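# Transfer 96-well plate from nest N1 to nest N2

## Task

Carry the 96-well culture plate out of plate nest N1 and into plate nest N2 so that it rests level within N2's locators, its well A1 lies at the nest corner labelled A1, and its lid is seated completely on it; then open the gripper and pull the hand away.

## Robot and tools

ROBOT. Two six-joint arms, left_arm and right_arm, each with a parallel gripper. They share one scene frame: origin on the table top midway between the arms, +z up, +x outward over the table, and left_arm on the +y side. The names are not image sides. Seen from the arms, N1 is the left nest and N2 the right one. At the start the plate is in N1 with A1 at the A1 corner. Base poses (URDF root): left_arm at (+0.040, +0.263, 0) m, quat_wxyz (+0.999, 0, 0, -0.035); right_arm at (-0.020, -0.325, 0) m, quat_wxyz (+0.996, 0, 0, +0.093). The fingers point along the gripper's +z and close along its y. The reported hand point is between the finger pads, roughly 1 cm short of the tips. It can be off from the true position, more so at long reach.

execute_actions. Argument "actions" is a list holding one item or nothing; "pictures" (boolean) optionally asks for camera images. An empty list changes nothing and returns the state plus pictures. A motion item is {"rows": [...], "steps": n}, where n is 1 to 15 control steps of 1/30 s each (default 15, and a motion needs at least 10). There are 1 to 15 rows, one per step, and the final row repeats to fill the remaining steps. A wait item is {"steps": n} with n up to 300; it counts from the previous result, and your reply time is included. A refused call moves nothing.

ROW LAYOUT. Every row is one flat list of 14 numbers covering both arms, even if only one arm moves. First come left_arm's six joint targets, then its opening; then right_arm's six joints, then its opening. Joint numbers are absolute target angles in radians, in the same column order and units as the Joint positions line. They are not offsets. Stated ranges: waist -2.880..2.880, shoulder 0.000..3.142, elbow 0.000..3.019, wrist pitch -1.693..1.571, wrist yaw -1.571..1.571, wrist roll -2.094..2.094. The true ends may differ from these by up to 0.019 rad either way. A call is refused if a target exceeds a stated end by more than 0.019 rad and is also farther out than that joint's last reading. Otherwise an over-range target is clipped at the real end, and a "joint sent to its limit" line may appear, possibly about an earlier action. The opening is absolute, on a -1 (closed) to +1 (fully open, 0.094 m pad gap) scale.

MOTION. Joint speed is capped. Each step's target stays within a fixed lead of the measured angle: waist 0.264, shoulder 0.32, elbow 0.276, wrist pitch 0.33, wrist yaw 0.186, wrist roll 0.522 rad. If the targets would put the hand more than 70 mm from where it is, all of them are pulled back toward the measured angles. Very small moves of a few mm may not move the hand at all. Between calls the arms keep heading to the last row sent, until motion nearly stops or a step is HELD. Each result is captured 10 steps before the action ends. Those steps run while you reply, and the next action starts after them.

RESULTS. The state line "left_arm: … | right_arm: …" gives each hand's end_effector_position (m) and end_effector_quat_wxyz in the scene frame. Joint positions and Joint velocities list each arm's joints (rad, rad/s), then the pad gap (m, m/s). grip_measured is the finger opening on the command scale; each gripper reads up to about 1 mm off, by a fixed amount. "joint command not followed" means the clearance check changed or blocked some joint targets; the rest of the row was still applied. HELD marks steps on which your row was wholly or partly not sent.

GRIPPING. Away from ±1, the fingers go to where grip_measured equals your number. To hold firmly, command about 0.03 below grip_measured, or less below it for a lighter hold. Pad force tops out near 50 to 62 N, less on thin parts (under ~2 mm), and can spike briefly on first contact.

CAUTIONS. Keep the plate and lid level and low. A drop of a few millimetres onto the nest is acceptable, but a longer fall fails the task. Do not knock anything off the table. Avoid arm-to-arm collisions or pressing the arms together. Avoid hard pushes, slams and slips. Loose objects may occasionally get a brief external push. Holding a load heats the motors. A MOTOR HOT line appears at 85 °C, and at 100 °C that arm drops (OVER-TEMPERATURE FAULT). So don't hold the plate longer than needed.

CAMERAS. cam_high, cam_low, cam_left_wrist and cam_right_wrist, each 504x504. Calibration (pinhole+radial, OpenCV conventions, T_world_to_cam in metres) is supplied. Fixed cameras can be off by a couple of degrees and several mm. Wrist-camera poses follow from the joint readings. zoom_image takes "camera" and "region" [x0, y0, x1, y1] in image pixels, with the origin at the top-left and at most 504x504. It returns a closer view of that camera's latest image.

Call it only after the plate is seated in N2, correctly oriented with the lid down, released, and the gripper has moved clear.

Each tool is called in YAML: its name, and indented under it one key for each argument.

## Session

execute_actions:
  actions: []

Scene clock: 0.00 s of 13200.00 s.
left_arm: end_effector_position=(+0.5213, +0.5641, +0.3211) grip_measured=+1.000 end_effector_quat_wxyz=(+0.064, -0.436, +0.885, +0.149) | right_arm: end_effector_position=(-0.0265, +0.2043, +0.2351) grip_measured=+1.000 end_effector_quat_wxyz=(-0.077, +0.792, -0.512, -0.324)
Joint positions: left_arm=[ 0.541  1.753  1.929 -1.61  -0.296 -0.425  0.094] | right_arm=[ 1.237  1.466  1.258 -0.903 -0.519 -0.446  0.094]
Joint velocities: left_arm=[ 0.024 -0.005 -0.007  0.002  0.022 -0.007  0.   ] | right_arm=[-0.005  0.015 -0.002  0.012  0.066 -0.007  0.   ]

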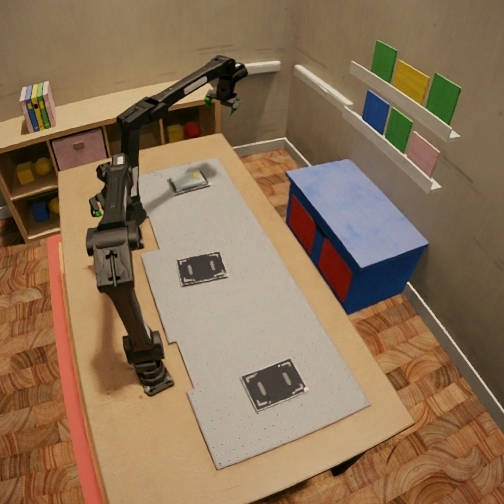

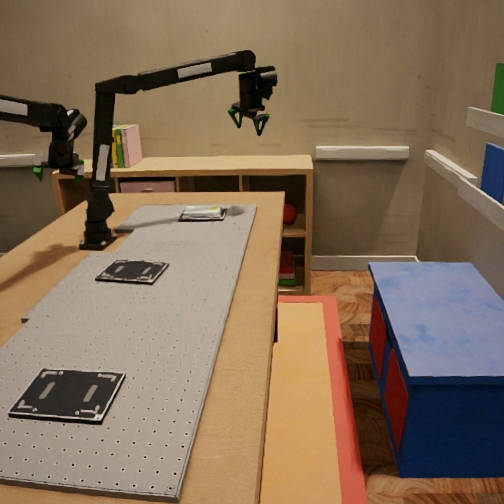

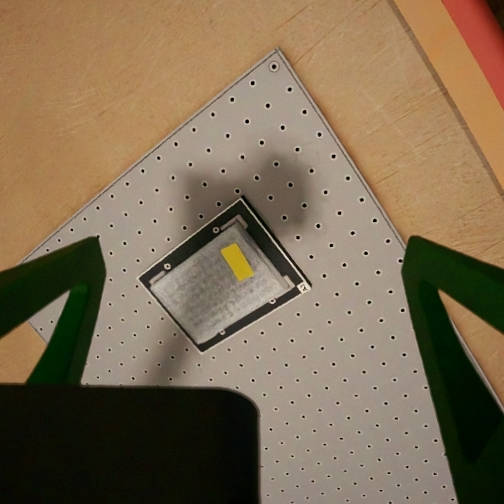

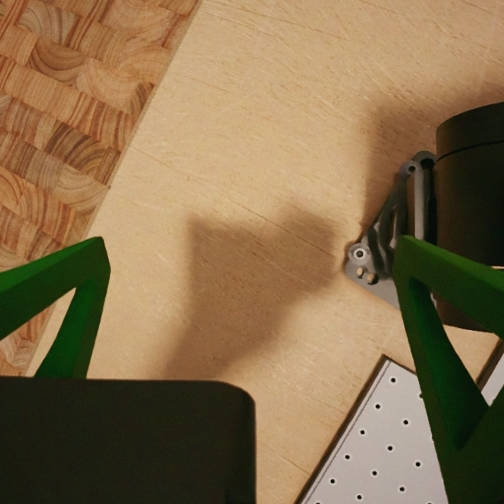

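zoom_image:
  camera: "cam_high"
  region: [150,230,330,430]

zoom_image:
  camera: "cam_left_wrist"
  region: [120,170,330,370]

zoom_image:
  camera: "cam_low"
  region: [0,190,260,440]

Region (150, 230, 330, 430) of cam_high's 504x504 image, scaled by 2.520, with more detail than that image has; it fills the left 454 columns of this view, and the rest is white.

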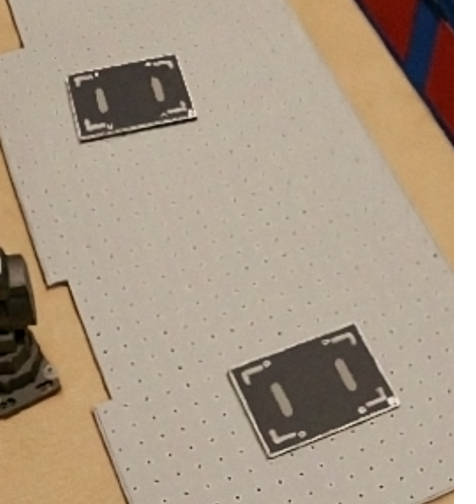

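Region (120, 170, 330, 370) of cam_left_wrist's 504x504 image, scaled by 2.400, with more detail than that image has; it fills the top 480 rows of this view, and the rest is white.

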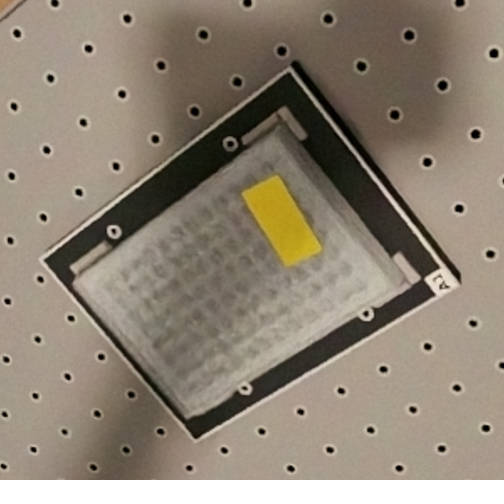

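Region (0, 190, 260, 440) of cam_low's 504x504 image, scaled by 1.938, with more detail than that image has; it fills the top 485 rows of this view, and the rest is white.

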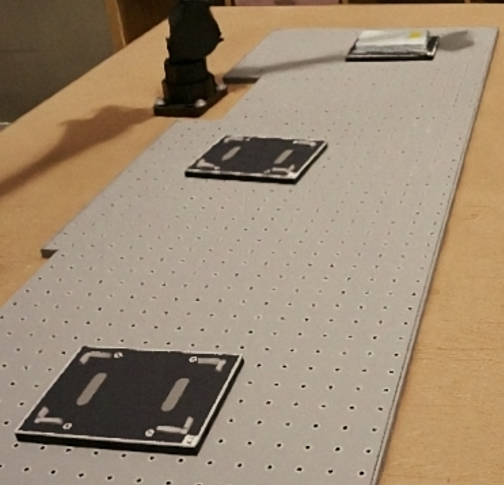

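execute_actions:
  actions:
    - {"rows":[[0.72,1.428,1.027,-1.17,0,0.62,1,1.237,0.8,0.8,-1.2,0,0,1]]}

execute_actions:
  actions:
    - {"steps":30}

execute_actions:
  actions:
    - {"rows":[[0.72,1.428,1.027,-1.17,0,0.62,1,-0.3,0.8,0.8,-1.2,0,0,1]]}

execute_actions:
  actions:
    - {"steps":30}
  pictures: true

Scene clock: 3.20 s of 13200.00 s.
left_arm: end_effector_position=(+0.4994, +0.5574, +0.2936) grip_measured=+1.000 end_effector_quat_wxyz=(+0.157, -0.315, +0.935, +0.052) | right_arm: end_effector_position=(-0.0049, +0.1024, +0.1979) grip_measured=+1.000 end_effector_quat_wxyz=(-0.047, +0.753, -0.626, -0.198)
Joint positions: left_arm=[ 0.632  1.556  1.598 -1.28  -0.026 -0.083  0.094] | right_arm=[ 1.237  1.294  1.064 -1.046 -0.287 -0.288  0.094]
Joint velocities: left_arm=[ 0.894 -1.568 -2.278  1.477  0.549  2.308  0.   ] | right_arm=[ 0.005 -1.529 -1.473 -0.755  1.238  0.769  0.   ]
Steps of this call (steps 1 to 90: nothing new was sent; then 0.03 s passed at rest; steps 91 to 95: the first 5 steps of this action). Readings (joint positions):
91: left_arm=[0.549 1.736 1.899 -1.566 -0.243 -0.378] | right_arm=[1.237 1.455 1.246 -0.919 -0.480 -0.416]
92: left_arm=[0.559 1.700 1.835 -1.490 -0.176 -0.317] | right_arm=[1.237 1.428 1.213 -0.951 -0.433 -0.380]
94: left_arm=[0.603 1.608 1.680 -1.338 -0.053 -0.166] | right_arm=[1.237 1.344 1.117 -1.018 -0.337 -0.317]
95: the state above

Scene clock: 4.20 s of 13200.00 s.
left_arm: end_effector_position=(+0.3392, +0.4964, +0.1118) grip_measured=+1.000 end_effector_quat_wxyz=(-0.014, -0.028, +0.999, -0.009) | right_arm: end_effector_position=(+0.0209, -0.0498, +0.2179) grip_measured=+1.000 end_effector_quat_wxyz=(+0.138, -0.647, +0.740, +0.120)
Joint positions: left_arm=[ 0.731  1.44   1.016 -1.179 -0.003  0.605  0.094] | right_arm=[ 1.237  0.803  0.796 -1.195 -0.004 -0.013  0.094]
Joint velocities: left_arm=[ 0.005 -0.005 -0.002  0.022 -0.095 -0.022  0.   ] | right_arm=[ 0.005 -0.015 -0.002  0.012  0.007 -0.022  0.   ]
Kept back: nothing.
Steps of this call (steps 1 to 10: the last 10 steps of your previous action; steps 11 to 30: the robot went on to your last target). Readings (joint positions):
1: left_arm=[0.661 1.506 1.520 -1.244 -0.016 -0.004] | right_arm=[1.237 1.239 1.011 -1.071 -0.234 -0.261]
2: left_arm=[0.689 1.463 1.450 -1.226 -0.014 0.065] | right_arm=[1.237 1.179 0.959 -1.094 -0.174 -0.233]
4: left_arm=[0.727 1.402 1.334 -1.215 -0.014 0.179] | right_arm=[1.237 1.040 0.865 -1.139 -0.059 -0.175]
8: left_arm=[0.738 1.376 1.149 -1.200 -0.008 0.346] | right_arm=[1.237 0.772 0.792 -1.195 -0.005 -0.079]
30: the state above

Scene clock: 4.37 s of 13200.00 s.
left_arm: end_effector_position=(+0.3392, +0.4964, +0.1118) grip_measured=+1.000 end_effector_quat_wxyz=(-0.014, -0.028, +0.999, -0.009) | right_arm: end_effector_position=(+0.1107, -0.0794, +0.2179) grip_measured=+1.000 end_effector_quat_wxyz=(+0.156, -0.512, +0.839, +0.095)
Joint positions: left_arm=[ 0.731  1.44   1.016 -1.179 -0.003  0.606  0.094] | right_arm=[ 0.895  0.803  0.796 -1.195 -0.005 -0.013  0.094]
Joint velocities: left_arm=[ 0.005 -0.005 -0.002 -0.002  0.022  0.037  0.   ] | right_arm=[-2.759 -0.005  0.017 -0.002  0.022 -0.037  0.   ]
Steps of this call (steps 1 to 5: the first 5 steps of this action). Readings (joint positions):
1: left_arm=[0.731 1.440 1.016 -1.179 -0.003 0.605] | right_arm=[1.215 0.803 0.796 -1.195 -0.011 -0.013]
2: left_arm=[0.731 1.440 1.016 -1.179 -0.003 0.605] | right_arm=[1.157 0.803 0.796 -1.195 -0.012 -0.013]
4: left_arm=[0.731 1.440 1.016 -1.179 -0.003 0.606] | right_arm=[0.988 0.803 0.796 -1.195 -0.008 -0.013]
5: the state above

Scene clock: 5.37 s of 13200.00 s.
left_arm: end_effector_position=(+0.3392, +0.4964, +0.1118) grip_measured=+1.000 end_effector_quat_wxyz=(-0.014, -0.028, +0.999, -0.009) | right_arm: end_effector_position=(+0.2560, -0.3616, +0.2179) grip_measured=+1.000 end_effector_quat_wxyz=(+0.183, +0.059, +0.981, -0.014)
Joint positions: left_arm=[ 0.731  1.44   1.016 -1.179 -0.003  0.607  0.094] | right_arm=[-0.314  0.803  0.796 -1.195  0.003 -0.008  0.094]
Joint velocities: left_arm=[-0.005 -0.015  0.002 -0.022 -0.066 -0.022  0.   ] | right_arm=[ 0.005 -0.015 -0.002 -0.002 -0.051  0.066  0.   ]
Kept back: nothing.
Steps of this call (steps 1 to 10: the last 10 steps of your previous action; steps 11 to 30: the robot went on to your last target). Readings (joint positions):
1: left_arm=[0.731 1.440 1.016 -1.179 -0.003 0.606] | right_arm=[0.799 0.803 0.796 -1.195 -0.004 -0.013]
2: left_arm=[0.731 1.440 1.016 -1.179 -0.003 0.606] | right_arm=[0.703 0.803 0.796 -1.195 -0.003 -0.013]
4: left_arm=[0.731 1.440 1.016 -1.179 -0.003 0.606] | right_arm=[0.510 0.803 0.796 -1.195 -0.002 -0.012]
8: left_arm=[0.731 1.440 1.016 -1.179 -0.003 0.607] | right_arm=[0.123 0.803 0.796 -1.195 -0.000 -0.012]
30: the state above
camera_calibration (this result's frames):
cam_left_wrist: T_world_to_cam=[[0.0473266, -0.998811, 0.0117295, 0.480297], [-0.793509, -0.0304611, 0.607796, 0.221633], [-0.606716, -0.0380724, -0.794006, 0.437075], [0, 0, 0, 1]] pos_world=[0.418317, 0.503118, 0.206699]
cam_right_wrist: T_world_to_cam=[[-0.126339, -0.991986, 0.00109931, -0.326813], [-0.957709, 0.122262, 0.260473, 0.239612], [-0.25852, 0.0318551, -0.965481, 0.415759], [0, 0, 0, 1]] pos_world=[0.295671, -0.366734, 0.339355]

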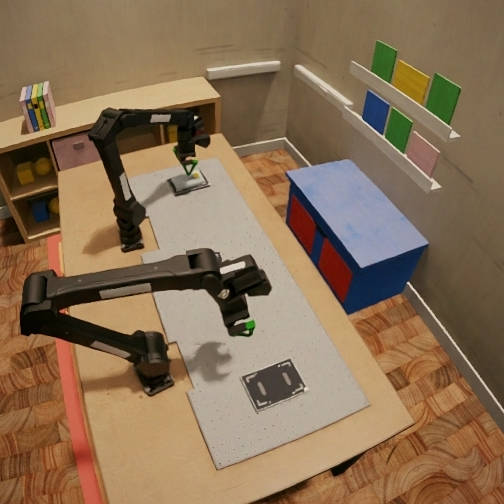

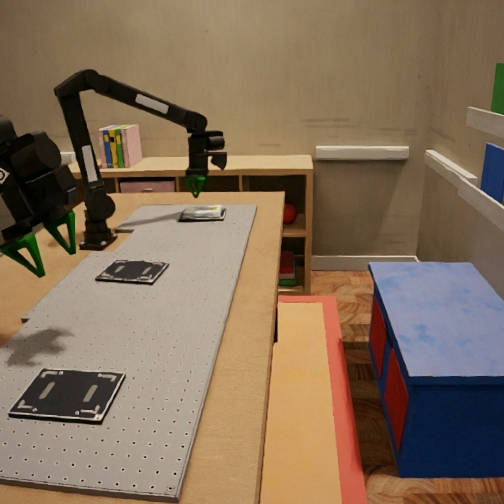

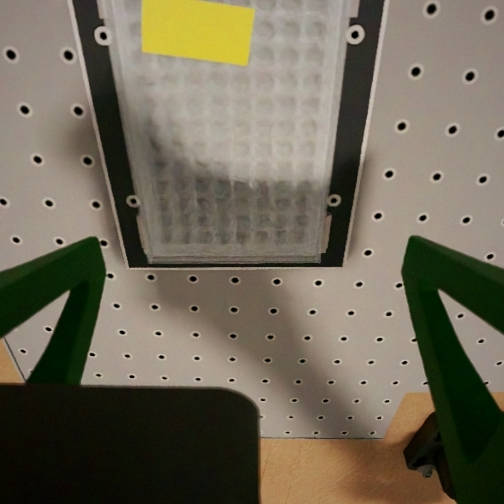

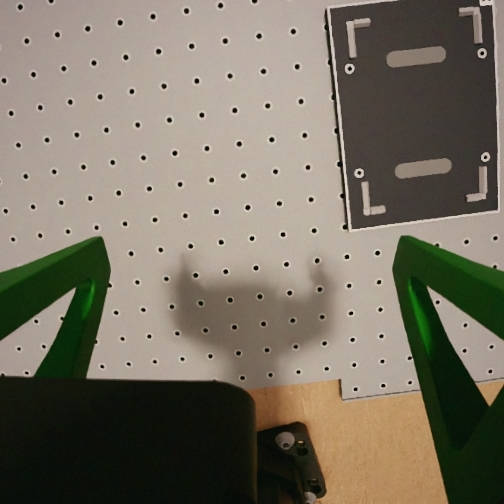

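execute_actions:
  actions:
    - {"rows":[[0.74,1.506,0.958,-0.991,0,0.634,1,-0.3,0.8,0.8,-1.2,0,0,1]]}

execute_actions:
  actions:
    - {"steps":20}
  pictures: true

Scene clock: 6.43 s of 13200.00 s.
left_arm: end_effector_position=(+0.3568, +0.5101, +0.0834) grip_measured=+1.000 end_effector_quat_wxyz=(+0.020, -0.023, +0.999, +0.016) | right_arm: end_effector_position=(+0.2560, -0.3616, +0.2179) grip_measured=+1.000 end_effector_quat_wxyz=(+0.183, +0.059, +0.981, -0.014)
Joint positions: left_arm=[ 0.731  1.48   0.975 -1.015 -0.003  0.616  0.094] | right_arm=[-0.314  0.803  0.796 -1.195  0.003 -0.008  0.094]
Joint velocities: left_arm=[-0.005  0.386 -0.134  0.276  0.007  0.007  0.   ] | right_arm=[-0.015 -0.015 -0.017 -0.002  0.081 -0.037  0.   ]
Steps of this call (steps 1 to 15: the robot went on to your last target; steps 16 to 27: nothing new was sent; steps 28 to 32: the first 5 steps of this action). Readings (joint positions):
28: left_arm=[0.731 1.442 1.007 -1.146 -0.003 0.609] | right_arm=[-0.314 0.803 0.796 -1.195 0.003 -0.008]
29: left_arm=[0.731 1.445 0.996 -1.090 -0.003 0.612] | right_arm=[-0.314 0.803 0.796 -1.195 0.003 -0.008]
31: left_arm=[0.731 1.467 0.980 -1.028 -0.003 0.615] | right_arm=[-0.314 0.803 0.796 -1.195 0.003 -0.008]
32: the state above

Scene clock: 7.10 s of 13200.00 s.
left_arm: end_effector_position=(+0.3535, +0.5075, +0.0666) grip_measured=+1.000 end_effector_quat_wxyz=(+0.007, -0.021, +1.000, +0.007) | right_arm: end_effector_position=(+0.2560, -0.3616, +0.2179) grip_measured=+1.000 end_effector_quat_wxyz=(+0.183, +0.059, +0.981, -0.014)
Joint positions: left_arm=[ 0.731  1.513  0.962 -1.    -0.003  0.621  0.094] | right_arm=[-0.314  0.803  0.796 -1.195  0.003 -0.008  0.094]
Joint velocities: left_arm=[ 0.005 -0.005 -0.007  0.012 -0.11  -0.007  0.   ] | right_arm=[-0.005 -0.005  0.017  0.012 -0.037  0.037  0.   ]
Kept back: nothing.
Steps of this call (steps 1 to 10: the last 10 steps of your previous action; steps 11 to 20: the robot went on to your last target). Readings (joint positions):
1: left_arm=[0.731 1.493 0.972 -1.008 -0.003 0.617] | right_arm=[-0.314 0.803 0.796 -1.195 0.003 -0.008]
2: left_arm=[0.731 1.502 0.968 -1.005 -0.003 0.618] | right_arm=[-0.314 0.803 0.796 -1.195 0.003 -0.008]
4: left_arm=[0.731 1.513 0.963 -1.003 -0.003 0.619] | right_arm=[-0.314 0.803 0.796 -1.195 0.003 -0.008]
8: left_arm=[0.731 1.513 0.962 -1.001 -0.003 0.620] | right_arm=[-0.314 0.803 0.796 -1.195 0.003 -0.008]
20: the state above
camera_calibration (this result's frames):
cam_left_wrist: T_world_to_cam=[[0.0333625, -0.99927, -0.0185938, 0.49846], [-0.818365, -0.0379929, 0.573442, 0.275653], [-0.57373, -0.00391492, -0.819035, 0.382993], [0, 0, 0, 1]] pos_world=[0.428689, 0.510069, 0.164882]
cam_right_wrist: T_world_to_cam=[[-0.126339, -0.991986, 0.00109931, -0.326813], [-0.957709, 0.122262, 0.260473, 0.239612], [-0.25852, 0.0318551, -0.965481, 0.415759], [0, 0, 0, 1]] pos_world=[0.295671, -0.366734, 0.339355]

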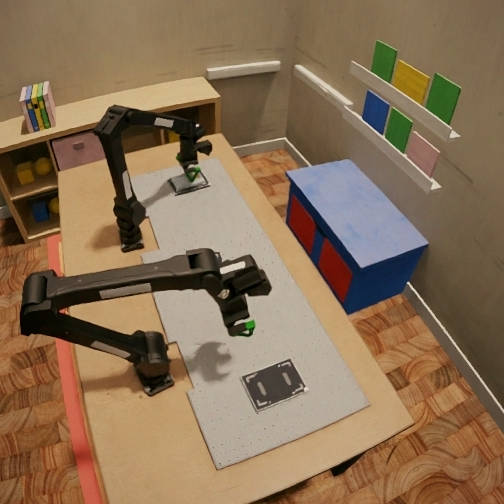

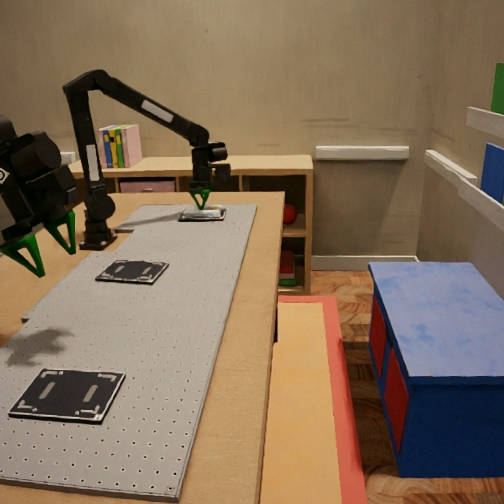

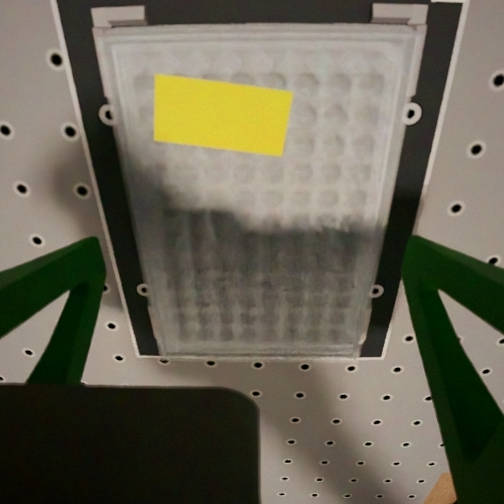

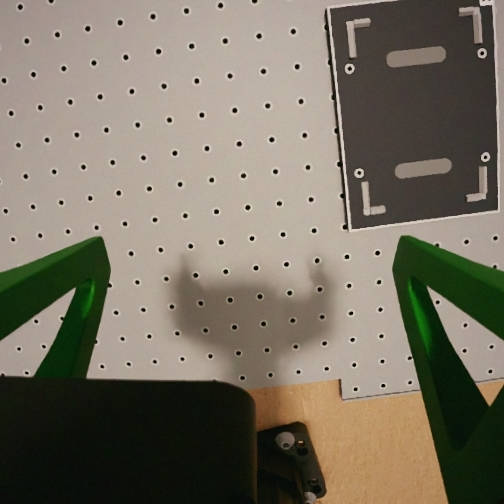

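execute_actions:
  actions:
    - {"rows":[[0.752,1.506,0.936,-0.991,0,0.645,1,-0.3,0.8,0.8,-1.2,0,0,1]]}

execute_actions:
  actions:
    - {"steps":20}
  pictures: true

zoom_image:
  camera: "cam_low"
  region: [160,170,250,230]

Scene clock: 7.97 s of 13200.00 s.
left_arm: end_effector_position=(+0.3465, +0.5056, +0.0615) grip_measured=+1.000 end_effector_quat_wxyz=(+0.001, -0.021, +1.000, +0.003) | right_arm: end_effector_position=(+0.2560, -0.3616, +0.2179) grip_measured=+1.000 end_effector_quat_wxyz=(+0.183, +0.059, +0.981, -0.014)
Joint positions: left_arm=[ 0.739  1.513  0.946 -0.999 -0.003  0.628  0.094] | right_arm=[-0.314  0.803  0.796 -1.195  0.003 -0.008  0.094]
Joint velocities: left_arm=[ 0.054 -0.005 -0.071 -0.002 -0.022 -0.007  0.   ] | right_arm=[-0.005 -0.005 -0.012  0.002  0.022  0.007  0.   ]
Steps of this call (steps 1 to 15: the robot went on to your last target; steps 16 to 21: nothing new was sent; steps 22 to 26: the first 5 steps of this action). Readings (joint positions):
22: left_arm=[0.732 1.513 0.960 -1.000 -0.003 0.622] | right_arm=[-0.314 0.803 0.796 -1.195 0.003 -0.008]
23: left_arm=[0.733 1.513 0.957 -0.999 -0.003 0.624] | right_arm=[-0.314 0.803 0.796 -1.195 0.003 -0.008]
25: left_arm=[0.737 1.513 0.949 -0.999 -0.003 0.627] | right_arm=[-0.314 0.803 0.796 -1.195 0.003 -0.008]
26: the state above

Scene clock: 8.63 s of 13200.00 s.
left_arm: end_effector_position=(+0.3449, +0.5057, +0.0607) grip_measured=+1.000 end_effector_quat_wxyz=(+0.000, -0.020, +1.000, +0.002) | right_arm: end_effector_position=(+0.2560, -0.3616, +0.2179) grip_measured=+1.000 end_effector_quat_wxyz=(+0.183, +0.059, +0.981, -0.014)
Joint positions: left_arm=[ 0.741  1.513  0.944 -0.999 -0.003  0.631  0.094] | right_arm=[-0.314  0.803  0.796 -1.195  0.003 -0.008  0.094]
Joint velocities: left_arm=[-0.005 -0.005  0.002 -0.017 -0.037  0.007  0.   ] | right_arm=[-0.005 -0.005  0.012 -0.012 -0.066 -0.022  0.   ]
Kept back: nothing.
Steps of this call (steps 1 to 10: the last 10 steps of your previous action; steps 11 to 15: the robot went on to your last target; steps 16 to 20: nothing new was sent). Readings (joint positions):
1: left_arm=[0.740 1.513 0.945 -0.999 -0.003 0.629] | right_arm=[-0.314 0.803 0.796 -1.195 0.003 -0.008]
2: left_arm=[0.741 1.513 0.944 -0.999 -0.003 0.629] | right_arm=[-0.314 0.803 0.796 -1.195 0.003 -0.008]
4: left_arm=[0.741 1.513 0.944 -0.999 -0.003 0.630] | right_arm=[-0.314 0.803 0.796 -1.195 0.003 -0.008]
8: left_arm=[0.741 1.513 0.944 -0.999 -0.003 0.631] | right_arm=[-0.314 0.803 0.796 -1.195 0.003 -0.008]
20: the state above
All arms were judged still, so your last target was given up. Only a new action makes them travel on or press farther. Fingers that are still opening or closing keep moving.
camera_calibration (this result's frames):
cam_left_wrist: T_world_to_cam=[[0.03242, -0.999439, -0.00842117, 0.496597], [-0.810837, -0.0312265, 0.584439, 0.265329], [-0.584374, -0.0121193, -0.811394, 0.380556], [0, 0, 0, 1]] pos_world=[0.421426, 0.509216, 0.157895]
cam_right_wrist: T_world_to_cam=[[-0.126339, -0.991986, 0.00109931, -0.326813], [-0.957709, 0.122262, 0.260473, 0.239612], [-0.25852, 0.0318551, -0.965481, 0.415759], [0, 0, 0, 1]] pos_world=[0.295671, -0.366734, 0.339355]

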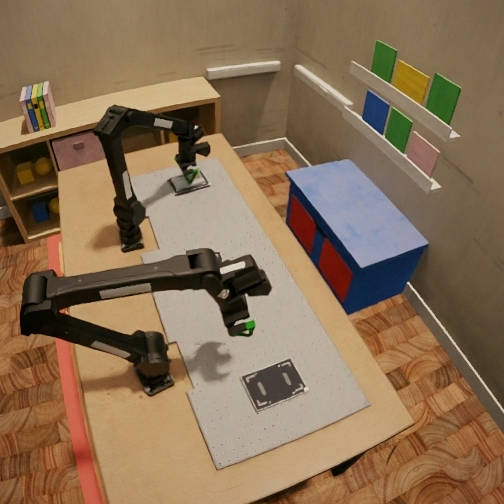

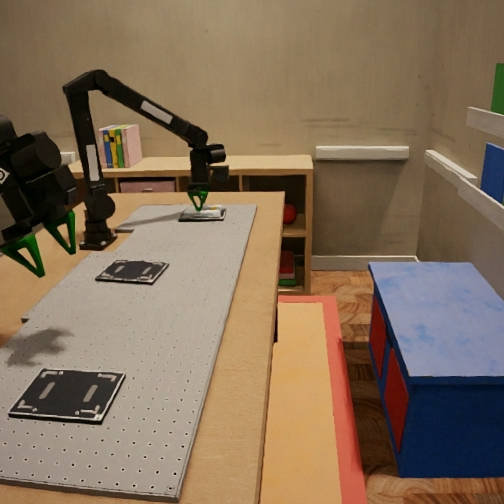

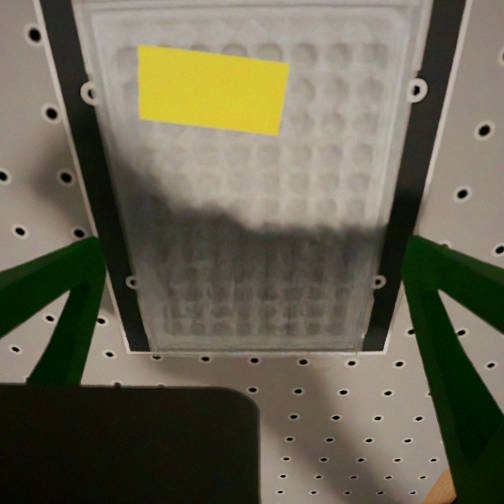

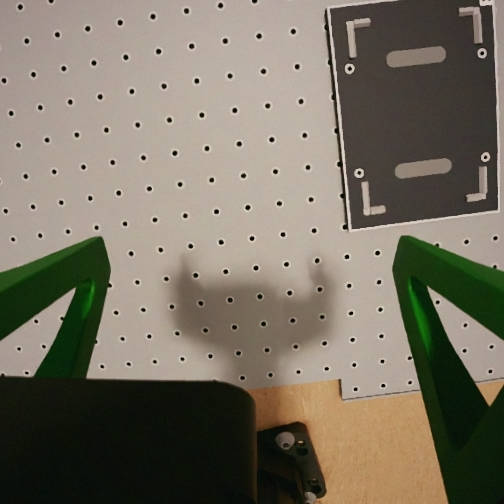

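Region (160, 170, 250, 230) of cam_low's 504x504 image, scaled by 5.600, with more detail than that image has.

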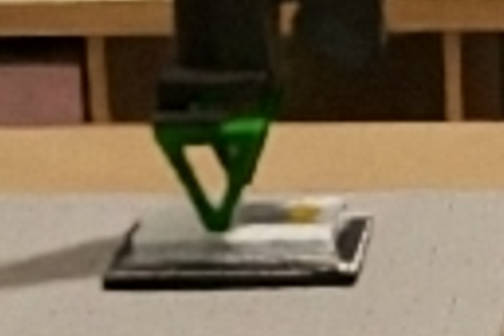

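execute_actions:
  actions:
    - {"rows":[[0.752,1.515,0.93,-0.975,0,0.645,1,-0.3,0.8,0.8,-1.2,0,0,1],[0.752,1.522,0.923,-0.96,0,0.645,1,-0.3,0.8,0.8,-1.2,0,0,1],[0.752,1.53,0.916,-0.946,0,0.645,1,-0.3,0.8,0.8,-1.2,0,0,1],[0.752,1.537,0.909,-0.932,0,0.645,1,-0.3,0.8,0.8,-1.2,0,0,1]]}

execute_actions:
  actions:
    - {"steps":15}
  pictures: true

zoom_image:
  camera: "cam_low"
  region: [160,170,250,230]

Scene clock: 9.67 s of 13200.00 s.
left_arm: end_effector_position=(+0.3478, +0.5080, +0.0552) grip_measured=+1.000 end_effector_quat_wxyz=(+0.011, -0.020, +1.000, +0.010) | right_arm: end_effector_position=(+0.2560, -0.3616, +0.2179) grip_measured=+1.000 end_effector_quat_wxyz=(+0.183, +0.059, +0.981, -0.014)
Joint positions: left_arm=[ 0.741  1.515  0.928 -0.955 -0.003  0.632  0.094] | right_arm=[-0.314  0.803  0.796 -1.195  0.003 -0.008  0.094]
Joint velocities: left_arm=[ 0.005  0.054 -0.125  0.237 -0.051  0.007  0.   ] | right_arm=[ 0.005 -0.015  0.002  0.002 -0.095  0.007  0.   ]
Steps of this call (steps 1 to 26: nothing new was sent; steps 27 to 31: the first 5 steps of this action). Readings (joint positions):
27: left_arm=[0.741 1.513 0.943 -0.996 -0.003 0.632] | right_arm=[-0.314 0.803 0.796 -1.195 0.003 -0.008]
28: left_arm=[0.741 1.513 0.941 -0.989 -0.003 0.632] | right_arm=[-0.314 0.803 0.796 -1.195 0.003 -0.008]
30: left_arm=[0.741 1.514 0.933 -0.965 -0.003 0.632] | right_arm=[-0.314 0.803 0.796 -1.195 0.003 -0.008]
31: the state above

Scene clock: 10.17 s of 13200.00 s.
left_arm: end_effector_position=(+0.3456, +0.5063, +0.0470) grip_measured=+1.000 end_effector_quat_wxyz=(+0.007, -0.020, +1.000, +0.007) | right_arm: end_effector_position=(+0.2560, -0.3616, +0.2179) grip_measured=+1.000 end_effector_quat_wxyz=(+0.183, +0.059, +0.981, -0.014)
Joint positions: left_arm=[ 0.741  1.528  0.917 -0.942 -0.003  0.632  0.094] | right_arm=[-0.314  0.803  0.796 -1.195  0.003 -0.008  0.094]
Joint velocities: left_arm=[ 0.015  0.005  0.002 -0.002 -0.037  0.037  0.   ] | right_arm=[-0.005  0.005 -0.007  0.027  0.007  0.007  0.   ]
Kept back: nothing.
Steps of this call (steps 1 to 10: the last 10 steps of your previous action; steps 11 to 15: the robot went on to your last target). Readings (joint positions):
1: left_arm=[0.741 1.517 0.924 -0.949 -0.003 0.632] | right_arm=[-0.314 0.803 0.796 -1.195 0.003 -0.008]
2: left_arm=[0.741 1.519 0.921 -0.946 -0.003 0.632] | right_arm=[-0.314 0.803 0.796 -1.195 0.003 -0.008]
4: left_arm=[0.741 1.525 0.918 -0.944 -0.003 0.632] | right_arm=[-0.314 0.803 0.796 -1.195 0.003 -0.008]
8: left_arm=[0.741 1.528 0.917 -0.943 -0.003 0.632] | right_arm=[-0.314 0.803 0.796 -1.195 0.003 -0.008]
15: the state above
camera_calibration (this result's frames):
cam_left_wrist: T_world_to_cam=[[0.0322097, -0.999315, -0.0182108, 0.497485], [-0.818283, -0.0368282, 0.573635, 0.279794], [-0.573913, -0.00357503, -0.818909, 0.362328], [0, 0, 0, 1]] pos_world=[0.420871, 0.508744, 0.145274]
cam_right_wrist: T_world_to_cam=[[-0.126339, -0.991986, 0.00109931, -0.326813], [-0.957709, 0.122262, 0.260473, 0.239612], [-0.25852, 0.0318551, -0.965481, 0.415759], [0, 0, 0, 1]] pos_world=[0.295671, -0.366734, 0.339355]

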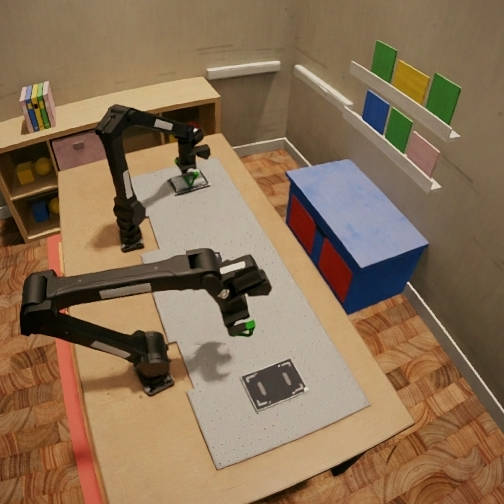

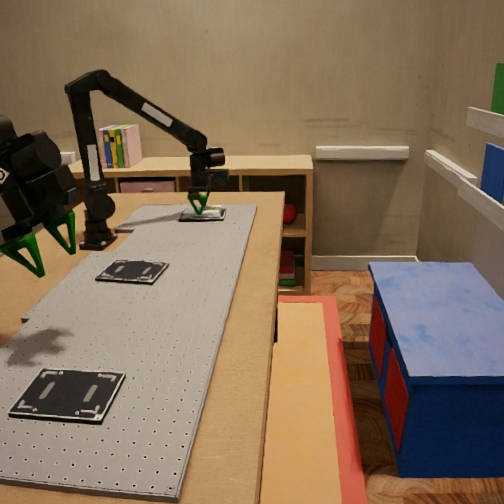

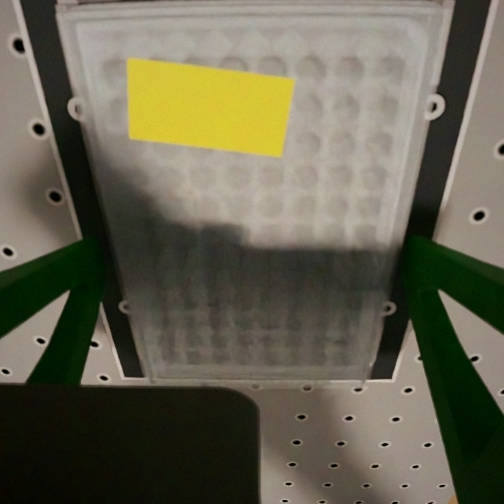

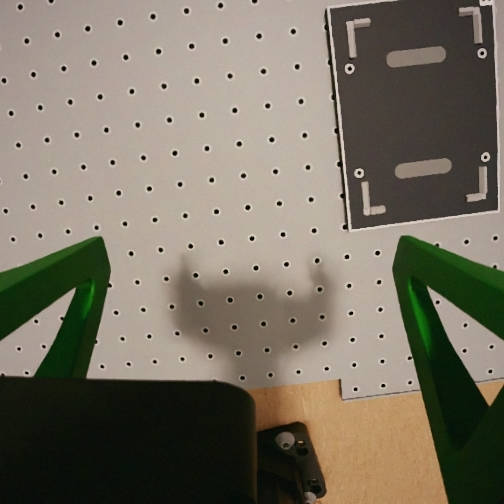

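Region (160, 170, 250, 230) of cam_low's 504x504 image, scaled by 5.600, with more detail than that image has.

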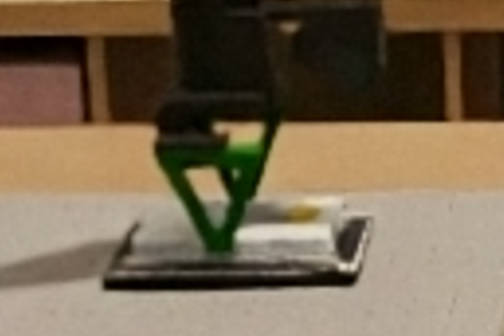

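execute_actions:
  actions:
    - {"rows":[[0.752,1.557,0.893,-0.905,0,0.645,1,-0.3,0.8,0.8,-1.2,0,0,1]]}

execute_actions:
  actions:
    - {"steps":15}
  pictures: true

zoom_image:
  camera: "cam_low"
  region: [160,170,250,230]

Scene clock: 11.00 s of 13200.00 s.
left_arm: end_effector_position=(+0.3452, +0.5059, +0.0391) grip_measured=+1.000 end_effector_quat_wxyz=(+0.007, -0.020, +1.000, +0.007) | right_arm: end_effector_position=(+0.2560, -0.3616, +0.2179) grip_measured=+1.000 end_effector_quat_wxyz=(+0.183, +0.059, +0.981, -0.014)
Joint positions: left_arm=[ 0.741  1.539  0.905 -0.917 -0.003  0.632  0.094] | right_arm=[-0.314  0.803  0.796 -1.195  0.003 -0.008  0.094]
Joint velocities: left_arm=[-0.005  0.112 -0.046  0.027 -0.007 -0.051  0.   ] | right_arm=[-0.024 -0.005  0.012 -0.007 -0.007  0.007  0.   ]
Steps of this call (steps 1 to 15: the robot went on to your last target; steps 16 to 20: nothing new was sent; steps 21 to 25: the first 5 steps of this action). Readings (joint positions):
21: left_arm=[0.741 1.529 0.916 -0.936 -0.003 0.632] | right_arm=[-0.314 0.803 0.796 -1.195 0.003 -0.008]
22: left_arm=[0.741 1.530 0.912 -0.927 -0.003 0.632] | right_arm=[-0.314 0.803 0.796 -1.195 0.003 -0.008]
24: left_arm=[0.741 1.536 0.907 -0.918 -0.003 0.632] | right_arm=[-0.314 0.803 0.796 -1.195 0.003 -0.008]
25: the state above

Scene clock: 11.50 s of 13200.00 s.
left_arm: end_effector_position=(+0.3447, +0.5056, +0.0369) grip_measured=+1.000 end_effector_quat_wxyz=(+0.006, -0.020, +1.000, +0.006) | right_arm: end_effector_position=(+0.2560, -0.3616, +0.2179) grip_measured=+1.000 end_effector_quat_wxyz=(+0.183, +0.059, +0.981, -0.014)
Joint positions: left_arm=[ 0.742  1.544  0.904 -0.914 -0.001  0.633  0.094] | right_arm=[-0.314  0.803  0.796 -1.195  0.003 -0.008  0.094]
Joint velocities: left_arm=[ 0.005 -0.005 -0.007 -0.002  0.037 -0.11   0.   ] | right_arm=[-0.005 -0.005  0.012 -0.017 -0.066 -0.022  0.   ]
Kept back: nothing.
Steps of this call (steps 1 to 10: the last 10 steps of your previous action; steps 11 to 15: the robot went on to your last target). Readings (joint positions):
1: left_arm=[0.741 1.543 0.904 -0.917 -0.003 0.632] | right_arm=[-0.314 0.803 0.796 -1.195 0.003 -0.008]
2: left_arm=[0.742 1.544 0.904 -0.915 -0.002 0.632] | right_arm=[-0.314 0.803 0.796 -1.195 0.003 -0.008]
4: left_arm=[0.742 1.544 0.904 -0.914 -0.001 0.633] | right_arm=[-0.314 0.803 0.796 -1.195 0.003 -0.008]
8: left_arm=[0.742 1.544 0.904 -0.914 -0.001 0.633] | right_arm=[-0.314 0.803 0.796 -1.195 0.003 -0.008]
15: the state above
All arms were judged still, so your last target was given up. Only a new action makes them travel on or press farther. Fingers that are still opening or closing keep moving.
camera_calibration (this result's frames):
cam_left_wrist: T_world_to_cam=[[0.0317899, -0.999367, -0.0159411, 0.496806], [-0.81767, -0.0351758, 0.574612, 0.283719], [-0.574809, -0.00523231, -0.818271, 0.354641], [0, 0, 0, 1]] pos_world=[0.420046, 0.508327, 0.135084]
cam_right_wrist: T_world_to_cam=[[-0.126339, -0.991986, 0.00109931, -0.326813], [-0.957709, 0.122262, 0.260473, 0.239612], [-0.25852, 0.0318551, -0.965481, 0.415759], [0, 0, 0, 1]] pos_world=[0.295671, -0.366734, 0.339355]

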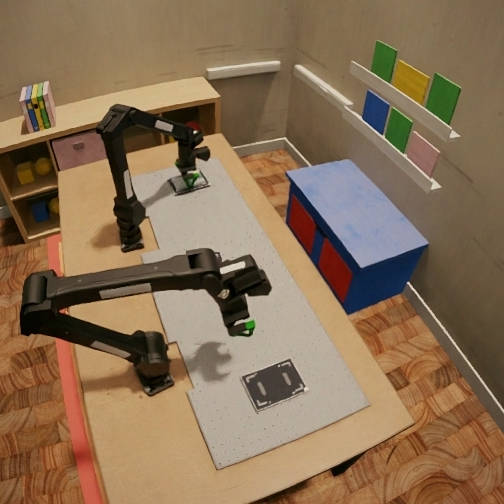

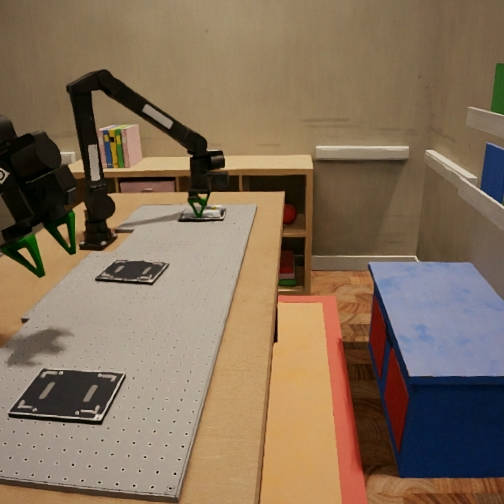

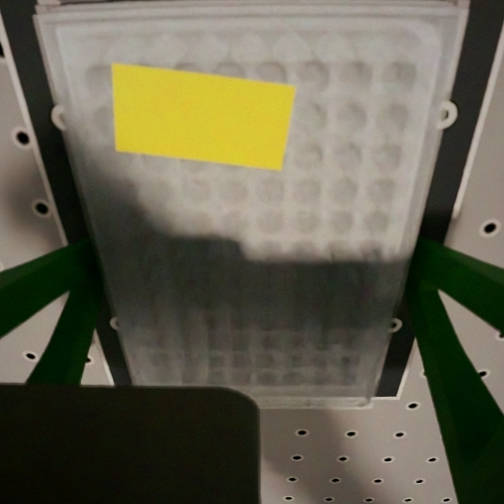

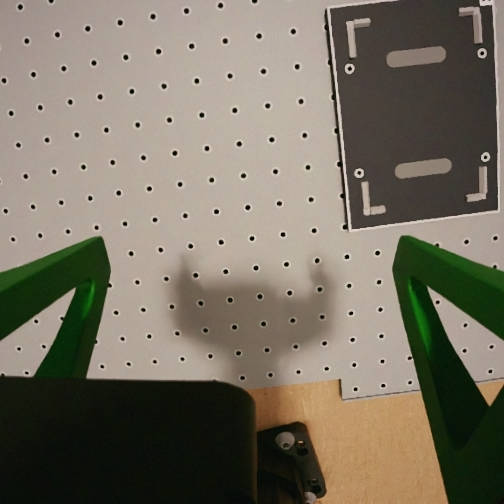

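Region (160, 170, 250, 230) of cam_low's 504x504 image, scaled by 5.600, with more detail than that image has.

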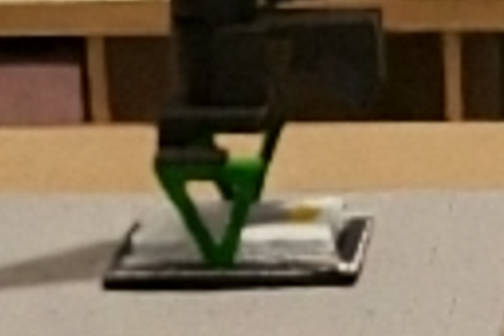

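execute_actions:
  actions:
    - {"rows":[[0.752,1.535,0.91,-0.905,0,0.645,0.78,-0.3,0.8,0.8,-1.2,0,0,1]]}

execute_actions:
  actions:
    - {"steps":12}

Scene clock: 12.10 s of 13200.00 s.
left_arm: end_effector_position=(+0.3451, +0.5056, +0.0371) grip_measured=+0.807 end_effector_quat_wxyz=(+0.007, -0.020, +1.000, +0.005) | right_arm: end_effector_position=(+0.2560, -0.3616, +0.2179) grip_measured=+1.000 end_effector_quat_wxyz=(+0.183, +0.059, +0.981, -0.014)
Joint positions: left_arm=[ 0.742  1.543  0.904 -0.914  0.     0.633  0.085] | right_arm=[-0.314  0.803  0.796 -1.195  0.003 -0.008  0.094]
Joint velocities: left_arm=[-0.005  0.005  0.002 -0.012 -0.022  0.037 -0.   ] | right_arm=[-0.015 -0.005  0.022  0.007 -0.022  0.081  0.   ]
Steps of this call (steps 1 to 13: nothing new was sent; steps 14 to 18: the first 5 steps of this action). Readings (joint positions):
14: left_arm=[0.742 1.543 0.904 -0.914 0.000 0.633] | right_arm=[-0.314 0.803 0.796 -1.195 0.003 -0.008]
15: left_arm=[0.742 1.543 0.904 -0.914 0.000 0.633] | right_arm=[-0.314 0.803 0.796 -1.195 0.003 -0.008]
17: left_arm=[0.742 1.543 0.904 -0.914 0.000 0.633] | right_arm=[-0.314 0.803 0.796 -1.195 0.003 -0.008]
18: the state above

Scene clock: 12.50 s of 13200.00 s.
left_arm: end_effector_position=(+0.3451, +0.5056, +0.0371) grip_measured=+0.807 end_effector_quat_wxyz=(+0.007, -0.020, +1.000, +0.005) | right_arm: end_effector_position=(+0.2560, -0.3616, +0.2179) grip_measured=+1.000 end_effector_quat_wxyz=(+0.183, +0.059, +0.981, -0.014)
Joint positions: left_arm=[ 0.742  1.543  0.904 -0.914  0.     0.633  0.085] | right_arm=[-0.314  0.803  0.796 -1.195  0.003 -0.008  0.094]
Joint velocities: left_arm=[-0.005 -0.015  0.002  0.007  0.022 -0.022  0.001] | right_arm=[ 0.005 -0.005  0.012 -0.007 -0.022  0.022  0.   ]
Kept back: nothing.
Steps of this call (steps 1 to 10: the last 10 steps of your previous action; steps 11 to 12: the robot went on to your last target). Readings (joint positions):
1: left_arm=[0.742 1.543 0.904 -0.914 0.000 0.633] | right_arm=[-0.314 0.803 0.796 -1.195 0.003 -0.008]
2: left_arm=[0.742 1.543 0.904 -0.914 0.000 0.633] | right_arm=[-0.314 0.803 0.796 -1.195 0.003 -0.008]
4: left_arm=[0.742 1.543 0.904 -0.914 0.000 0.633] | right_arm=[-0.314 0.803 0.796 -1.195 0.003 -0.008]
8: left_arm=[0.742 1.543 0.904 -0.914 0.000 0.633] | right_arm=[-0.314 0.803 0.796 -1.195 0.003 -0.008]
12: the state above


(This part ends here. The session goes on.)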